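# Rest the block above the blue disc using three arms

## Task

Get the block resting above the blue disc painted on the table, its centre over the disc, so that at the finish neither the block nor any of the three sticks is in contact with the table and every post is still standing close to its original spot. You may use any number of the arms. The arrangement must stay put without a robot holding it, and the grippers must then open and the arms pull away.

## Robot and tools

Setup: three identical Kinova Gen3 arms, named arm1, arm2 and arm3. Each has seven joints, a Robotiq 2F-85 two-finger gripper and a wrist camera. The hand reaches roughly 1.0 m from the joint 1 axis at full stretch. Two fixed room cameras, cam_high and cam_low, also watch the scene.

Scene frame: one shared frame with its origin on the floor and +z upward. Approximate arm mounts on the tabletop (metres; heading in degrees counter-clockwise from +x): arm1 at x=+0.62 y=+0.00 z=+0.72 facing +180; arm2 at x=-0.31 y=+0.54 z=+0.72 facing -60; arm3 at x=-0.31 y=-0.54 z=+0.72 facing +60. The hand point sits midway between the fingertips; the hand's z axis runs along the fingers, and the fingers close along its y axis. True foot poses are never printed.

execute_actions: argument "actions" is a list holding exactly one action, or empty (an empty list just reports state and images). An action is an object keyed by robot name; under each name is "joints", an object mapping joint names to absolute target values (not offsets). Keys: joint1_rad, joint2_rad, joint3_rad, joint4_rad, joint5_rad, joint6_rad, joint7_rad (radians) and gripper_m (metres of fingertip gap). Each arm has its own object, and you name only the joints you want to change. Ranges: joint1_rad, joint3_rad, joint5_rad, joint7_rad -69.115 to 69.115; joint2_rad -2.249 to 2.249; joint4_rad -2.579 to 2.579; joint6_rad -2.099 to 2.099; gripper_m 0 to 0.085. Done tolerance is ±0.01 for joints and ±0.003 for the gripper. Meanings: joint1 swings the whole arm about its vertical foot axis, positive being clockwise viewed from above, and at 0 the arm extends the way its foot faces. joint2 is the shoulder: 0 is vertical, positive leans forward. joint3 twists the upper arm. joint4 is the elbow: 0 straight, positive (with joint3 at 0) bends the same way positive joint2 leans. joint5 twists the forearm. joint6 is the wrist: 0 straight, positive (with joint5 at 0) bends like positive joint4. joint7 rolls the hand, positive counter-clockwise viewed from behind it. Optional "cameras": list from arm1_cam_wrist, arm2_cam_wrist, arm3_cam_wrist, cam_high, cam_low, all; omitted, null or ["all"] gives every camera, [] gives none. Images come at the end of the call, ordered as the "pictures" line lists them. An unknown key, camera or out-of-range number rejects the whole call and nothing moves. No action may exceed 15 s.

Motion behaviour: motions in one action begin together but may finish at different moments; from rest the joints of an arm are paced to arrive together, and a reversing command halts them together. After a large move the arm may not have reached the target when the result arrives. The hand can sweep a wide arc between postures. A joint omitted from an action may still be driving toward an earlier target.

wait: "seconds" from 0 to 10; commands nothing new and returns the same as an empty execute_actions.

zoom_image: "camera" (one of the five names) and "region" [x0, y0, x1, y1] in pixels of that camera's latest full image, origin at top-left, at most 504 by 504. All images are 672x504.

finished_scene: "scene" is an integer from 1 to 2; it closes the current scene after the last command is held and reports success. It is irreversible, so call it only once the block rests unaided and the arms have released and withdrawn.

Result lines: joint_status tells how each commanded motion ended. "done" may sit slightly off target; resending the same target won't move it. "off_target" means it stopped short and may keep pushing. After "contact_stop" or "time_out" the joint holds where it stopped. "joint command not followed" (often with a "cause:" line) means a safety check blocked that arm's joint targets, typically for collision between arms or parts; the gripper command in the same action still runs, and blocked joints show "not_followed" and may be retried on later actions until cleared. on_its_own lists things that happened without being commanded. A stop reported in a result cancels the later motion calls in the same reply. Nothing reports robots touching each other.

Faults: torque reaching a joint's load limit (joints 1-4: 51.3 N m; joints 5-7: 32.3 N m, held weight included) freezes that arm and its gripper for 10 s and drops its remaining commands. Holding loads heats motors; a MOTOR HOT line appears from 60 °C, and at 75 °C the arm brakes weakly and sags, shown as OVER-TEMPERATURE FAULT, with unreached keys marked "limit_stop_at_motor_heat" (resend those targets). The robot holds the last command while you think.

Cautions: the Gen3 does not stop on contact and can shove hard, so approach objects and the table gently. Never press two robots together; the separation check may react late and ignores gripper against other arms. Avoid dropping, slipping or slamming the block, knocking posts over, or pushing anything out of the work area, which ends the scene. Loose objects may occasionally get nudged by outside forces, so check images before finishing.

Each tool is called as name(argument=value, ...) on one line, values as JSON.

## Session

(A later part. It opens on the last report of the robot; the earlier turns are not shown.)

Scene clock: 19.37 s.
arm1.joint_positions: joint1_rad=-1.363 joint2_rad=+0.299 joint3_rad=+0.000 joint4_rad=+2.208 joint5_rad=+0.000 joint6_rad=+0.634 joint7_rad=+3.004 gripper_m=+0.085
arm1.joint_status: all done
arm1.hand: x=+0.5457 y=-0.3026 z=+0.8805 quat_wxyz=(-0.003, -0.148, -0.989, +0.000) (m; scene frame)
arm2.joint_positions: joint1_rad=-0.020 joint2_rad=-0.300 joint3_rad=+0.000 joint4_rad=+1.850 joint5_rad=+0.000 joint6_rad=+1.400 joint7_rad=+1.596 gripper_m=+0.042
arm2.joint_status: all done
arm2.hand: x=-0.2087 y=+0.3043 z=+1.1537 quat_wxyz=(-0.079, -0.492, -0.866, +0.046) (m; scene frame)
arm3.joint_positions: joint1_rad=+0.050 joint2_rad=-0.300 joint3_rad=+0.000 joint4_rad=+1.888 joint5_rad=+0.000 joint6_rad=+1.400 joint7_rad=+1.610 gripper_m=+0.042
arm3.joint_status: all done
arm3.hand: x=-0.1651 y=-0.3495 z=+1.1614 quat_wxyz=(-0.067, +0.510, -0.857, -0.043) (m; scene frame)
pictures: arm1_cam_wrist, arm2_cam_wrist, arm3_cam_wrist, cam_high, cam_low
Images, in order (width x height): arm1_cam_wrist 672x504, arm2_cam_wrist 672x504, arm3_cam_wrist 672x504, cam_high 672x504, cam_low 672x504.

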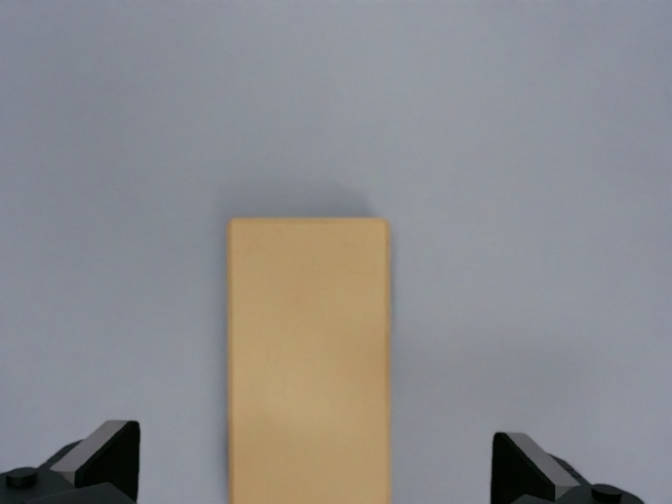

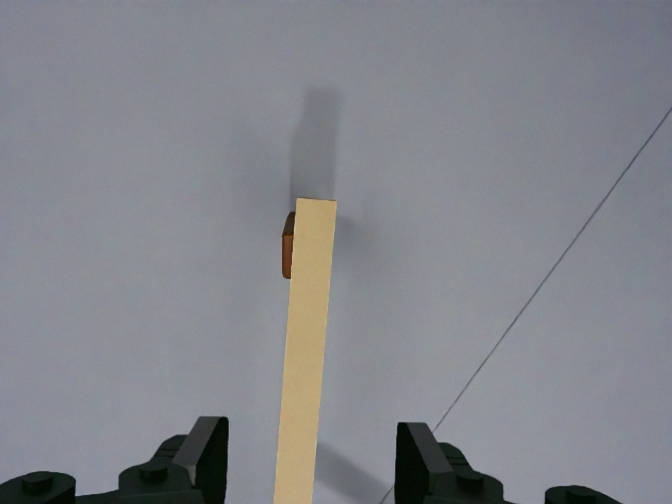

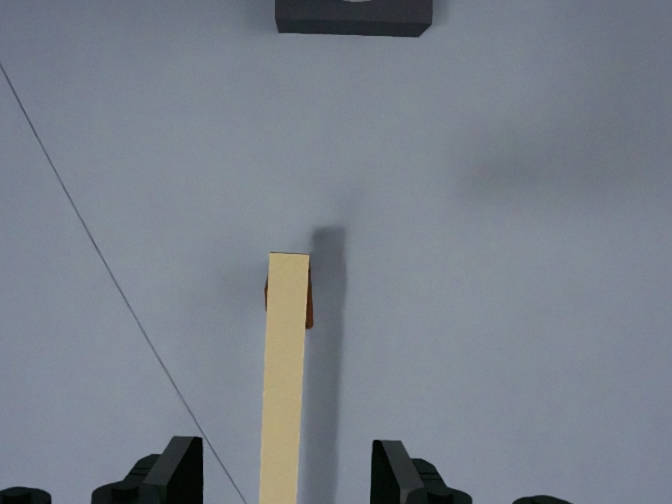

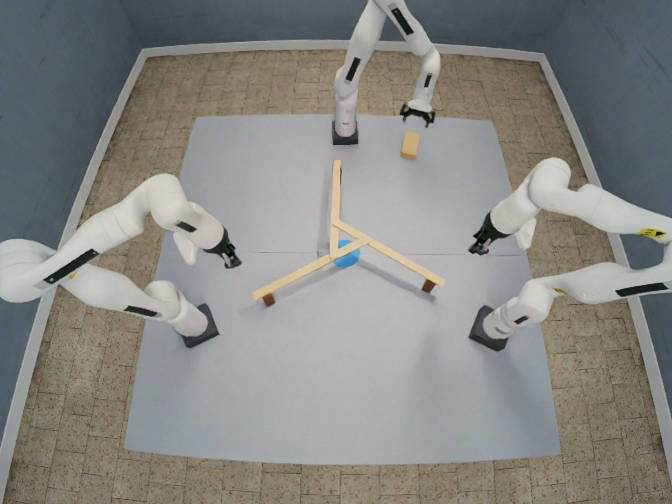

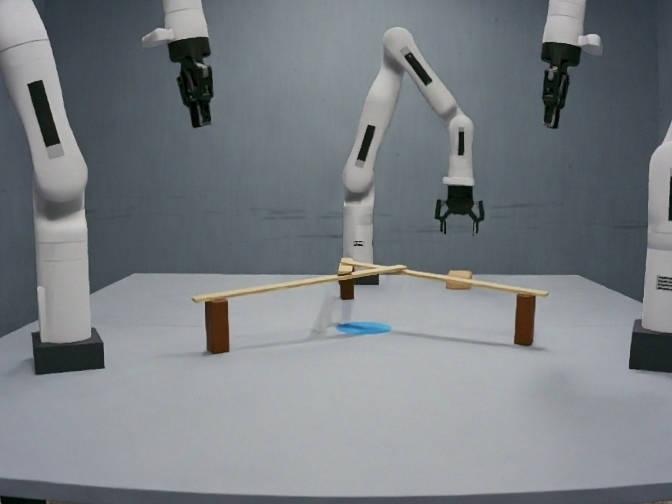

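execute_actions(actions=[{"arm1":{"joints":{"joint2_rad":0.6825,"joint4_rad":2.304,"joint6_rad":0.155}}}], cameras=["arm1_cam_wrist","cam_low"])

execute_actions(actions=[{"arm1":{"joints":{"gripper_m":0.05}}}], cameras=["arm1_cam_wrist","cam_low","cam_high"])

zoom_image(camera="cam_high", region=[290,190,410,290])

Scene clock: 21.13 s.
arm1.joint_positions: joint1_rad=-1.363 joint2_rad=+0.682 joint3_rad=+0.000 joint4_rad=+2.304 joint5_rad=+0.000 joint6_rad=+0.155 joint7_rad=+3.004 gripper_m=+0.085
arm1.joint_status: all done
arm1.hand: x=+0.5458 y=-0.3062 z=+0.7476 quat_wxyz=(-0.003, -0.148, -0.989, +0.000) (m; scene frame)
arm2.joint_positions: joint1_rad=-0.020 joint2_rad=-0.300 joint3_rad=+0.000 joint4_rad=+1.850 joint5_rad=+0.000 joint6_rad=+1.400 joint7_rad=+1.596 gripper_m=+0.042
arm2.joint_status: not commanded
arm2.hand: x=-0.2087 y=+0.3043 z=+1.1537 quat_wxyz=(-0.079, -0.492, -0.866, +0.046) (m; scene frame)
arm3.joint_positions: joint1_rad=+0.050 joint2_rad=-0.300 joint3_rad=+0.000 joint4_rad=+1.888 joint5_rad=+0.000 joint6_rad=+1.400 joint7_rad=+1.610 gripper_m=+0.042
arm3.joint_status: not commanded
arm3.hand: x=-0.1651 y=-0.3495 z=+1.1614 quat_wxyz=(-0.067, +0.510, -0.857, -0.043) (m; scene frame)
pictures: arm1_cam_wrist, cam_low
Images, in order (width x height): arm1_cam_wrist 672x504, cam_low 672x504.

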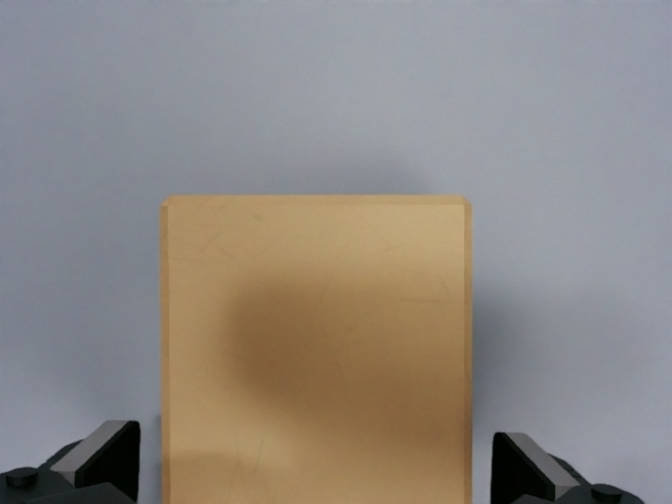

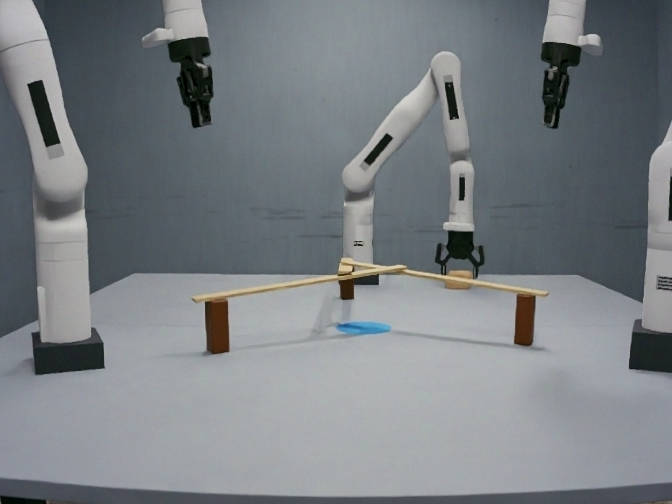

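Scene clock: 21.90 s.
arm1.joint_positions: joint1_rad=-1.363 joint2_rad=+0.679 joint3_rad=+0.000 joint4_rad=+2.305 joint5_rad=+0.000 joint6_rad=+0.157 joint7_rad=+3.004 gripper_m=+0.067
arm1.joint_status: gripper_m off_target (ended at +0.067, target +0.050)
arm1.hand: x=+0.5459 y=-0.3060 z=+0.7488 quat_wxyz=(-0.003, -0.147, -0.989, +0.000) (m; scene frame)
arm2.joint_positions: joint1_rad=-0.020 joint2_rad=-0.300 joint3_rad=+0.000 joint4_rad=+1.850 joint5_rad=+0.000 joint6_rad=+1.400 joint7_rad=+1.596 gripper_m=+0.042
arm2.joint_status: not commanded
arm2.hand: x=-0.2087 y=+0.3043 z=+1.1537 quat_wxyz=(-0.079, -0.492, -0.866, +0.046) (m; scene frame)
arm3.joint_positions: joint1_rad=+0.050 joint2_rad=-0.300 joint3_rad=+0.000 joint4_rad=+1.888 joint5_rad=+0.000 joint6_rad=+1.400 joint7_rad=+1.610 gripper_m=+0.042
arm3.joint_status: not commanded
arm3.hand: x=-0.1651 y=-0.3495 z=+1.1614 quat_wxyz=(-0.067, +0.510, -0.857, -0.043) (m; scene frame)
pictures: arm1_cam_wrist, cam_high, cam_low
Images, in order (width x height): arm1_cam_wrist 672x504, cam_high 672x504, cam_low 672x504.

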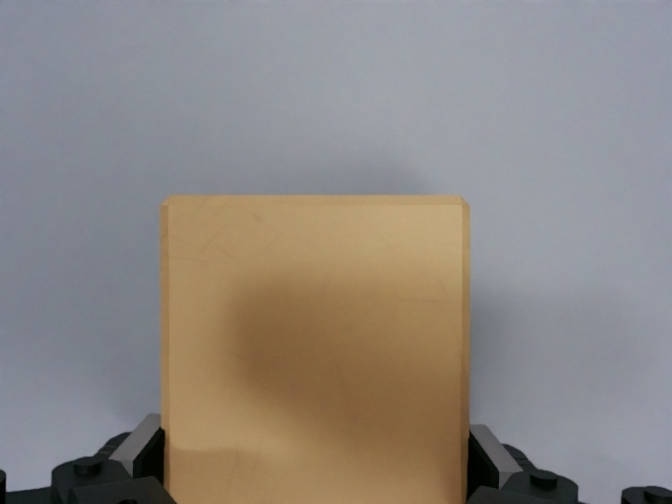

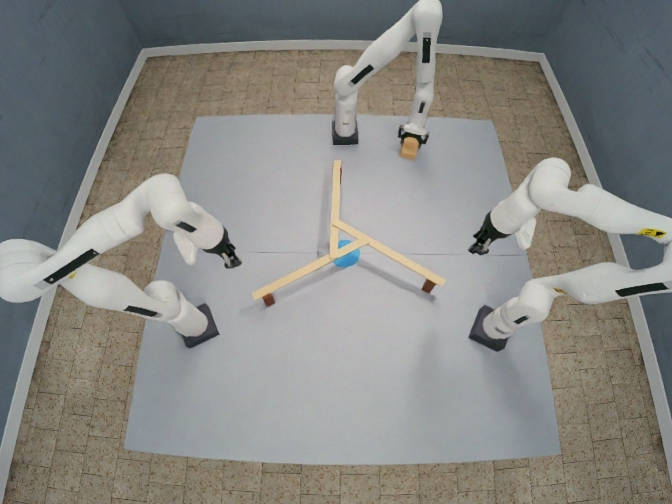

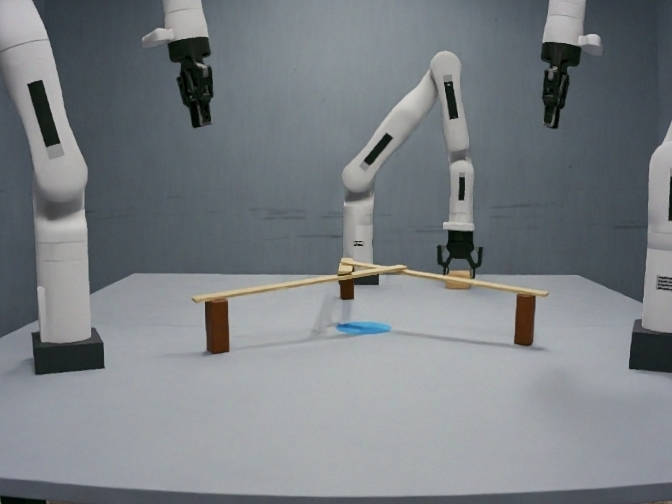

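Region (290, 190, 410, 290) of cam_high's 672x504 image, scaled by 4.200, with more detail than that image has.

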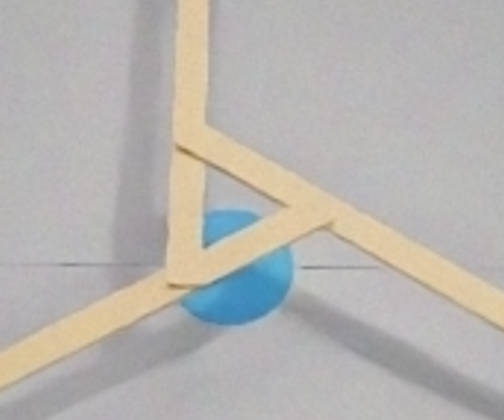

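execute_actions(actions=[{"arm1":{"joints":{"joint2_rad":0.2,"joint4_rad":2.15,"joint6_rad":0.79}}}], cameras=[])

execute_actions(actions=[{"arm1":{"joints":{"joint1_rad":0.017,"joint2_rad":0.8378,"joint4_rad":0.93,"joint6_rad":1.3738,"joint7_rad":1.539}}}], cameras=["arm1_cam_wrist","cam_low","cam_high"])

zoom_image(camera="cam_high", region=[270,170,430,300])

Scene clock: 23.77 s.
arm1.joint_positions: joint1_rad=-1.363 joint2_rad=+0.201 joint3_rad=+0.000 joint4_rad=+2.151 joint5_rad=+0.000 joint6_rad=+0.790 joint7_rad=+3.004 gripper_m=+0.067
arm1.joint_status: all done
arm1.hand: x=+0.5460 y=-0.2995 z=+0.9226 quat_wxyz=(-0.003, -0.148, -0.989, -0.001) (m; scene frame)
arm2.joint_positions: joint1_rad=-0.020 joint2_rad=-0.300 joint3_rad=+0.000 joint4_rad=+1.850 joint5_rad=+0.000 joint6_rad=+1.400 joint7_rad=+1.596 gripper_m=+0.042
arm2.joint_status: not commanded
arm2.hand: x=-0.2087 y=+0.3043 z=+1.1537 quat_wxyz=(-0.079, -0.492, -0.866, +0.046) (m; scene frame)
arm3.joint_positions: joint1_rad=+0.050 joint2_rad=-0.300 joint3_rad=+0.000 joint4_rad=+1.888 joint5_rad=+0.000 joint6_rad=+1.400 joint7_rad=+1.610 gripper_m=+0.042
arm3.joint_status: not commanded
arm3.hand: x=-0.1651 y=-0.3495 z=+1.1614 quat_wxyz=(-0.067, +0.510, -0.857, -0.043) (m; scene frame)
pictures: none
No camera images: the call's "cameras" was empty. Leave "cameras" out to get every camera's image.

Scene clock: 26.40 s.
arm1.joint_positions: joint1_rad=+0.017 joint2_rad=+0.840 joint3_rad=+0.000 joint4_rad=+0.931 joint5_rad=+0.000 joint6_rad=+1.374 joint7_rad=+1.539 gripper_m=+0.067
arm1.joint_status: all done
arm1.hand: x=-0.0019 y=+0.0049 z=+0.9473 quat_wxyz=(+0.000, -1.000, +0.000, -0.004) (m; scene frame)
arm2.joint_positions: joint1_rad=-0.020 joint2_rad=-0.300 joint3_rad=+0.000 joint4_rad=+1.850 joint5_rad=+0.000 joint6_rad=+1.400 joint7_rad=+1.596 gripper_m=+0.042
arm2.joint_status: not commanded
arm2.hand: x=-0.2087 y=+0.3043 z=+1.1537 quat_wxyz=(-0.079, -0.492, -0.866, +0.046) (m; scene frame)
arm3.joint_positions: joint1_rad=+0.050 joint2_rad=-0.300 joint3_rad=+0.000 joint4_rad=+1.888 joint5_rad=+0.000 joint6_rad=+1.400 joint7_rad=+1.610 gripper_m=+0.042
arm3.joint_status: not commanded
arm3.hand: x=-0.1651 y=-0.3495 z=+1.1614 quat_wxyz=(-0.067, +0.510, -0.857, -0.043) (m; scene frame)
pictures: arm1_cam_wrist, cam_high, cam_low
Images, in order (width x height): arm1_cam_wrist 672x504, cam_high 672x504, cam_low 672x504.

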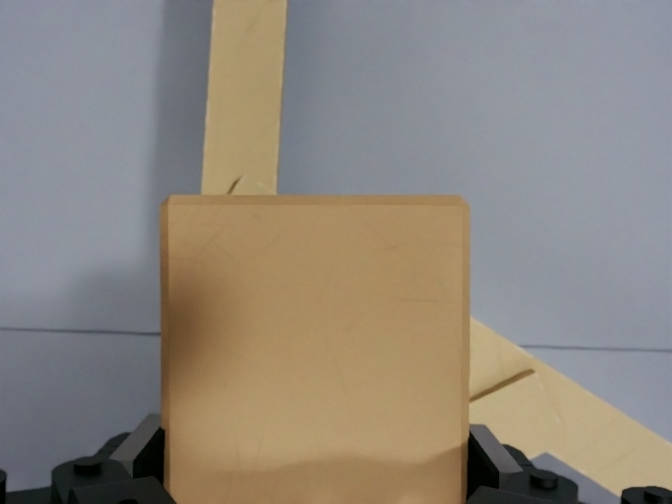

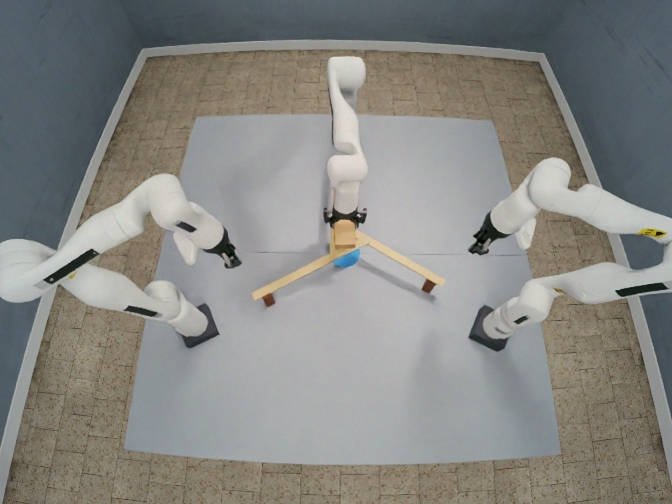

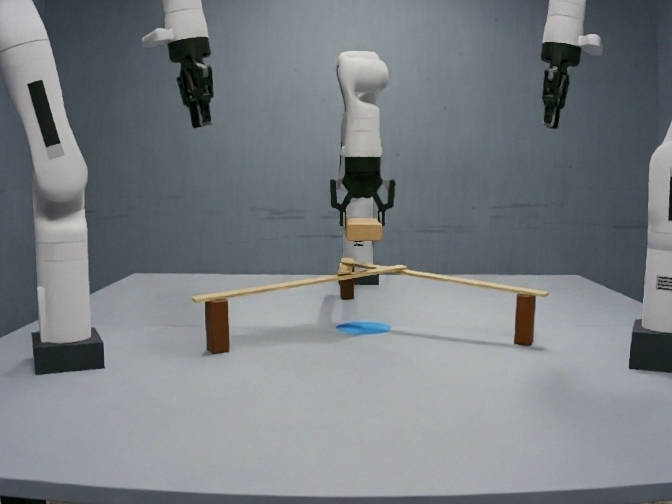

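Region (270, 170, 430, 300) of cam_high's 672x504 image, scaled by 3.150, with more detail than that image has; it fills the top 410 rows of this view, and the rest is white.

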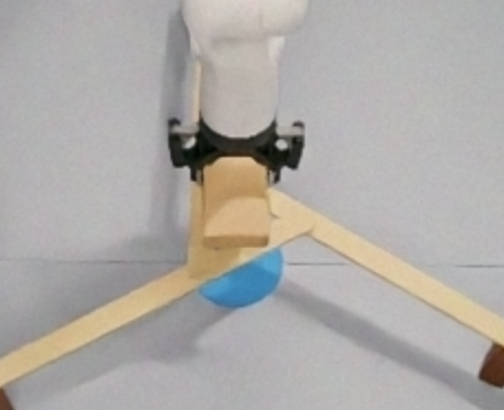

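execute_actions(actions=[{"arm1":{"joints":{"joint2_rad":0.8721,"joint4_rad":1.0147,"joint6_rad":1.2548}}}], cameras=["arm1_cam_wrist","cam_low"])

zoom_image(camera="cam_low", region=[310,220,430,300])

Scene clock: 27.53 s.
arm1.joint_positions: joint1_rad=+0.017 joint2_rad=+0.874 joint3_rad=+0.000 joint4_rad=+1.016 joint5_rad=+0.000 joint6_rad=+1.255 joint7_rad=+1.539 gripper_m=+0.067
arm1.joint_status: all done
arm1.hand: x=-0.0015 y=+0.0050 z=+0.9002 quat_wxyz=(+0.000, -1.000, +0.000, -0.004) (m; scene frame)
arm2.joint_positions: joint1_rad=-0.020 joint2_rad=-0.300 joint3_rad=+0.000 joint4_rad=+1.850 joint5_rad=+0.000 joint6_rad=+1.400 joint7_rad=+1.596 gripper_m=+0.042
arm2.joint_status: not commanded
arm2.hand: x=-0.2087 y=+0.3043 z=+1.1537 quat_wxyz=(-0.079, -0.492, -0.866, +0.046) (m; scene frame)
arm3.joint_positions: joint1_rad=+0.050 joint2_rad=-0.300 joint3_rad=+0.000 joint4_rad=+1.888 joint5_rad=+0.000 joint6_rad=+1.400 joint7_rad=+1.610 gripper_m=+0.042
arm3.joint_status: not commanded
arm3.hand: x=-0.1651 y=-0.3495 z=+1.1614 quat_wxyz=(-0.067, +0.510, -0.857, -0.043) (m; scene frame)
pictures: arm1_cam_wrist, cam_low
Images, in order (width x height): arm1_cam_wrist 672x504, cam_low 672x504.

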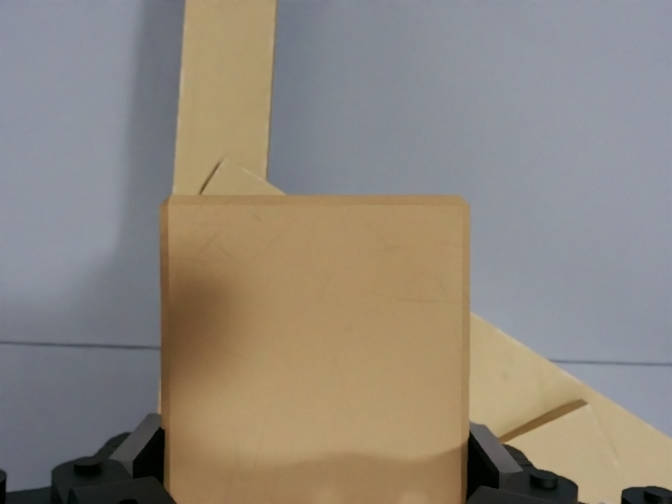

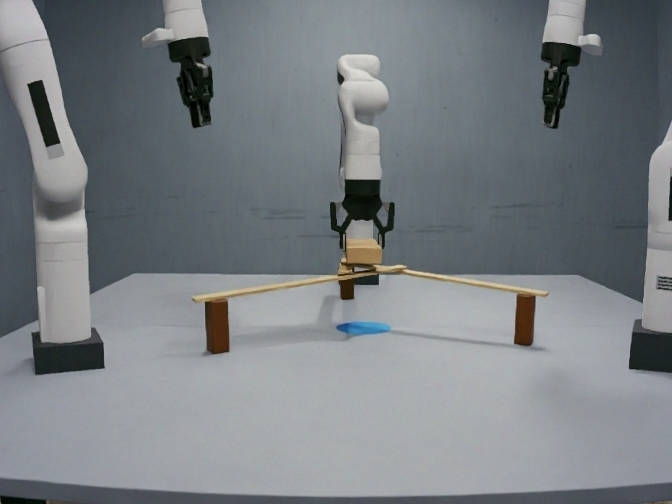

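Region (310, 220, 430, 300) of cam_low's 672x504 image, scaled by 4.200, with more detail than that image has.

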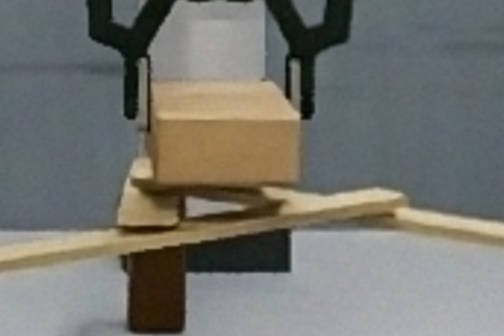

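execute_actions(actions=[{"arm1":{"joints":{"joint2_rad":0.882,"joint4_rad":1.032,"joint6_rad":1.2276}}}], cameras=["arm1_cam_wrist","cam_low"])

zoom_image(camera="cam_low", region=[310,220,430,300])

Scene clock: 28.30 s.
arm1.joint_positions: joint1_rad=+0.017 joint2_rad=+0.884 joint3_rad=+0.000 joint4_rad=+1.033 joint5_rad=+0.000 joint6_rad=+1.228 joint7_rad=+1.539 gripper_m=+0.067
arm1.joint_status: all done
arm1.hand: x=-0.0013 y=+0.0050 z=+0.8889 quat_wxyz=(+0.000, -1.000, +0.000, -0.004) (m; scene frame)
arm2.joint_positions: joint1_rad=-0.020 joint2_rad=-0.300 joint3_rad=+0.000 joint4_rad=+1.850 joint5_rad=+0.000 joint6_rad=+1.400 joint7_rad=+1.596 gripper_m=+0.042
arm2.joint_status: not commanded
arm2.hand: x=-0.2087 y=+0.3043 z=+1.1537 quat_wxyz=(-0.079, -0.492, -0.866, +0.046) (m; scene frame)
arm3.joint_positions: joint1_rad=+0.050 joint2_rad=-0.300 joint3_rad=+0.000 joint4_rad=+1.888 joint5_rad=+0.000 joint6_rad=+1.400 joint7_rad=+1.610 gripper_m=+0.042
arm3.joint_status: not commanded
arm3.hand: x=-0.1651 y=-0.3495 z=+1.1614 quat_wxyz=(-0.067, +0.510, -0.857, -0.043) (m; scene frame)
pictures: arm1_cam_wrist, cam_low
Images, in order (width x height): arm1_cam_wrist 672x504, cam_low 672x504.

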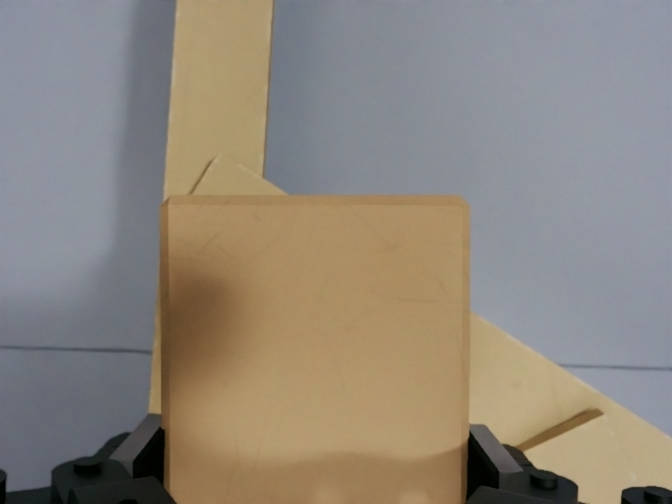

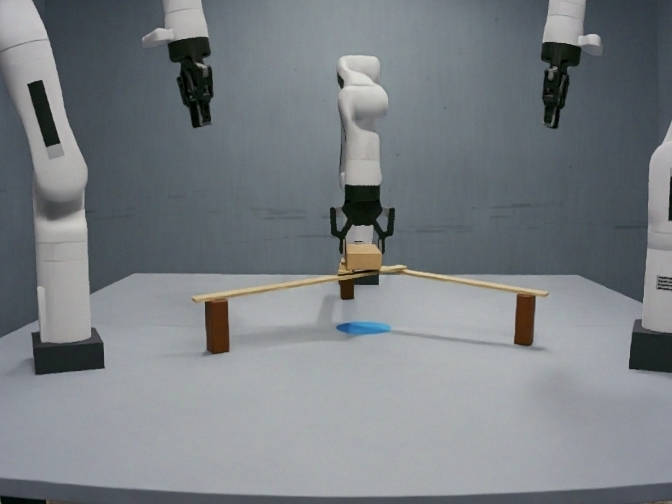

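Region (310, 220, 430, 300) of cam_low's 672x504 image, scaled by 4.200, with more detail than that image has.

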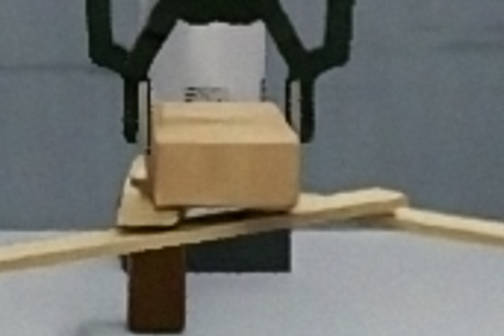

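execute_actions(actions=[{"arm1":{"joints":{"gripper_m":0.085}}}], cameras=["cam_low"])

execute_actions(actions=[{"arm1":{"joints":{"joint2_rad":0.4,"joint4_rad":1.2,"joint6_rad":1.5}}}], cameras=["cam_low","cam_high"])

wait(seconds=3)

Scene clock: 29.37 s.
arm1.joint_positions: joint1_rad=+0.017 joint2_rad=+0.882 joint3_rad=+0.000 joint4_rad=+1.032 joint5_rad=+0.000 joint6_rad=+1.228 joint7_rad=+1.539 gripper_m=+0.085
arm1.joint_status: all done
arm1.hand: x=-0.0020 y=+0.0050 z=+0.8904 quat_wxyz=(+0.000, -1.000, +0.000, -0.003) (m; scene frame)
arm2.joint_positions: joint1_rad=-0.020 joint2_rad=-0.300 joint3_rad=+0.000 joint4_rad=+1.850 joint5_rad=+0.000 joint6_rad=+1.400 joint7_rad=+1.596 gripper_m=+0.042
arm2.joint_status: not commanded
arm2.hand: x=-0.2087 y=+0.3043 z=+1.1537 quat_wxyz=(-0.079, -0.492, -0.866, +0.046) (m; scene frame)
arm3.joint_positions: joint1_rad=+0.050 joint2_rad=-0.300 joint3_rad=+0.000 joint4_rad=+1.888 joint5_rad=+0.000 joint6_rad=+1.400 joint7_rad=+1.610 gripper_m=+0.042
arm3.joint_status: not commanded
arm3.hand: x=-0.1651 y=-0.3495 z=+1.1614 quat_wxyz=(-0.067, +0.510, -0.857, -0.043) (m; scene frame)
pictures: cam_low
Images, in order (width x height): cam_low 672x504.

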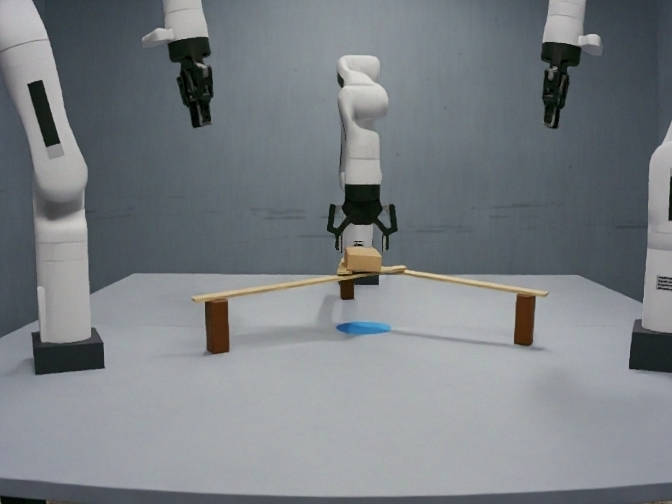

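Scene clock: 31.03 s.
arm1.joint_positions: joint1_rad=+0.017 joint2_rad=+0.400 joint3_rad=+0.000 joint4_rad=+1.200 joint5_rad=+0.000 joint6_rad=+1.500 joint7_rad=+1.539 gripper_m=+0.085
arm1.joint_status: all done
arm1.hand: x=+0.1266 y=+0.0091 z=+1.1080 quat_wxyz=(-0.001, -1.000, +0.000, +0.018) (m; scene frame)
arm2.joint_positions: joint1_rad=-0.020 joint2_rad=-0.300 joint3_rad=+0.000 joint4_rad=+1.850 joint5_rad=+0.000 joint6_rad=+1.400 joint7_rad=+1.596 gripper_m=+0.042
arm2.joint_status: not commanded
arm2.hand: x=-0.2087 y=+0.3043 z=+1.1537 quat_wxyz=(-0.079, -0.492, -0.866, +0.046) (m; scene frame)
arm3.joint_positions: joint1_rad=+0.050 joint2_rad=-0.300 joint3_rad=+0.000 joint4_rad=+1.888 joint5_rad=+0.000 joint6_rad=+1.400 joint7_rad=+1.610 gripper_m=+0.042
arm3.joint_status: not commanded
arm3.hand: x=-0.1651 y=-0.3495 z=+1.1614 quat_wxyz=(-0.067, +0.510, -0.857, -0.043) (m; scene frame)
pictures: cam_high, cam_low
Images, in order (width x height): cam_high 672x504, cam_low 672x504.

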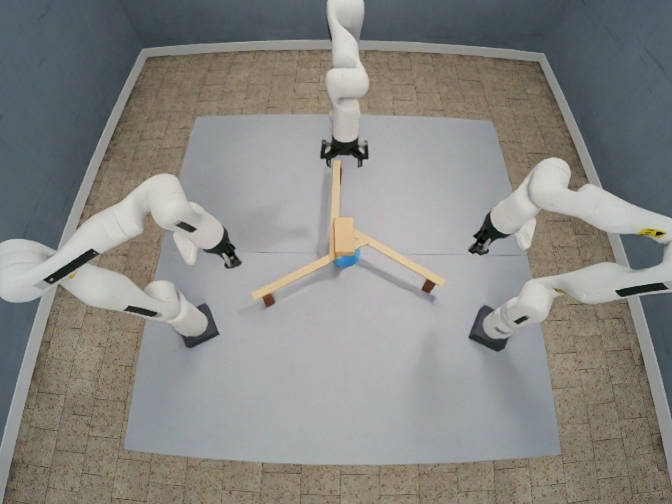

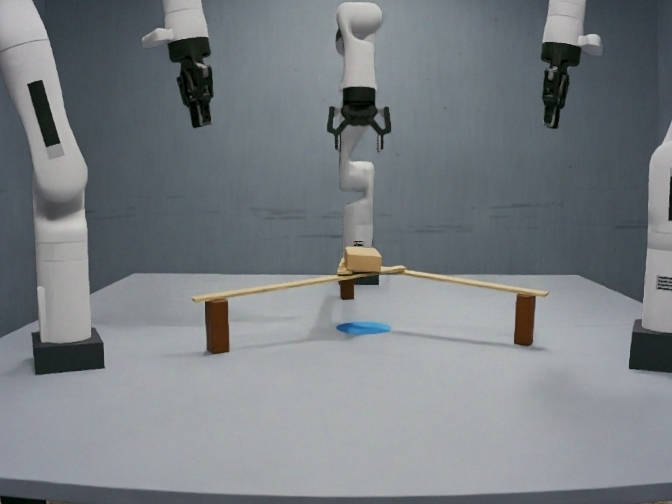

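Scene clock: 34.03 s.
arm1.joint_positions: joint1_rad=+0.017 joint2_rad=+0.400 joint3_rad=+0.000 joint4_rad=+1.200 joint5_rad=+0.000 joint6_rad=+1.500 joint7_rad=+1.539 gripper_m=+0.085
arm1.joint_status: all done
arm1.hand: x=+0.1266 y=+0.0091 z=+1.1081 quat_wxyz=(-0.001, -1.000, +0.000, +0.018) (m; scene frame)
arm2.joint_positions: joint1_rad=-0.020 joint2_rad=-0.300 joint3_rad=+0.000 joint4_rad=+1.850 joint5_rad=+0.000 joint6_rad=+1.400 joint7_rad=+1.596 gripper_m=+0.042
arm2.joint_status: not commanded
arm2.hand: x=-0.2087 y=+0.3043 z=+1.1537 quat_wxyz=(-0.079, -0.492, -0.866, +0.046) (m; scene frame)
arm3.joint_positions: joint1_rad=+0.050 joint2_rad=-0.300 joint3_rad=+0.000 joint4_rad=+1.888 joint5_rad=+0.000 joint6_rad=+1.400 joint7_rad=+1.610 gripper_m=+0.042
arm3.joint_status: not commanded
arm3.hand: x=-0.1651 y=-0.3495 z=+1.1614 quat_wxyz=(-0.067, +0.510, -0.857, -0.043) (m; scene frame)
wait: 3.00 s; at rest by 0.27 s
pictures: arm1_cam_wrist, arm2_cam_wrist, arm3_cam_wrist, cam_high, cam_low
Images, in order (width x height): arm1_cam_wrist 672x504, arm2_cam_wrist 672x504, arm3_cam_wrist 672x504, cam_high 672x504, cam_low 672x504.

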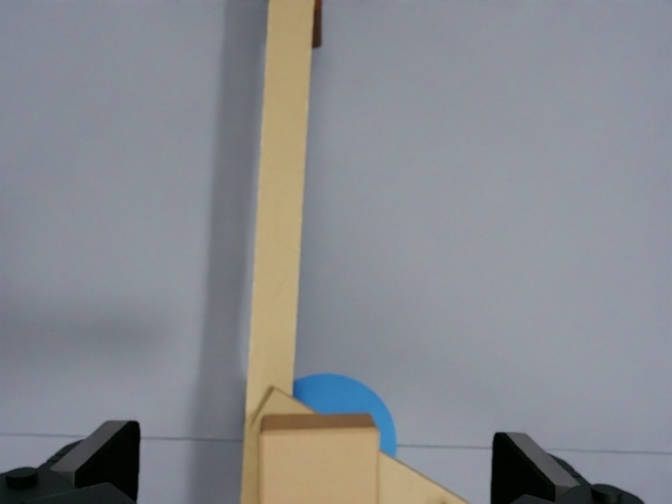

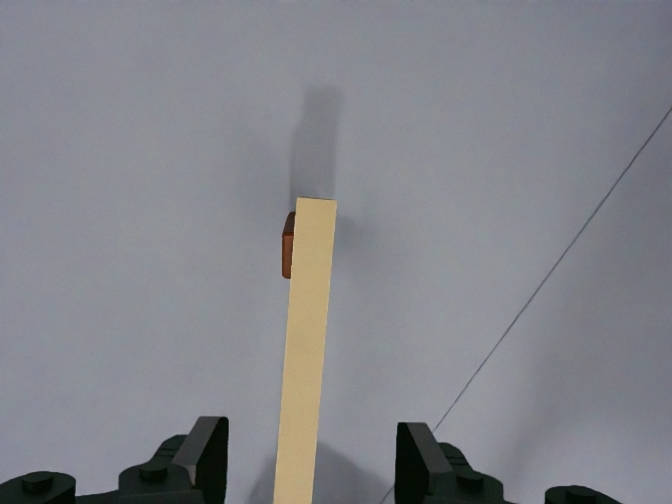

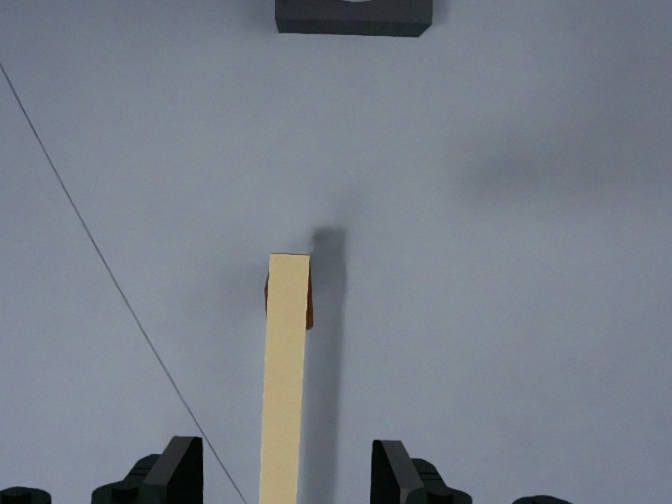

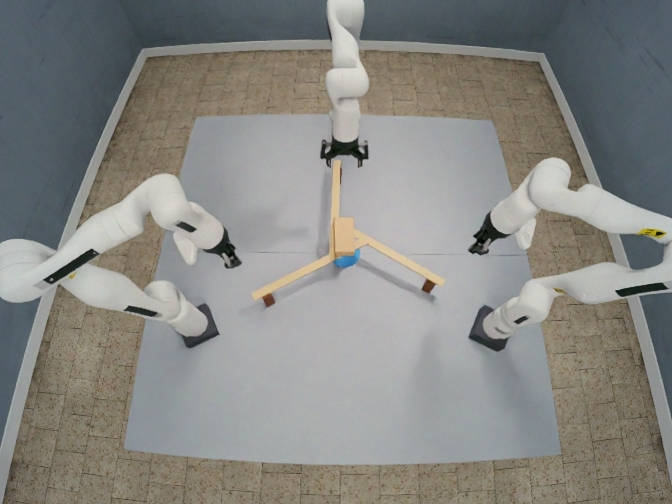

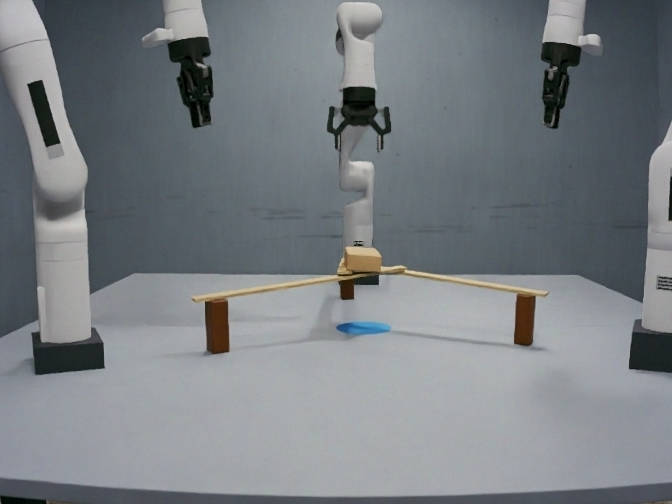

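finished_scene(scene=2)

The scene is finished: the task was done.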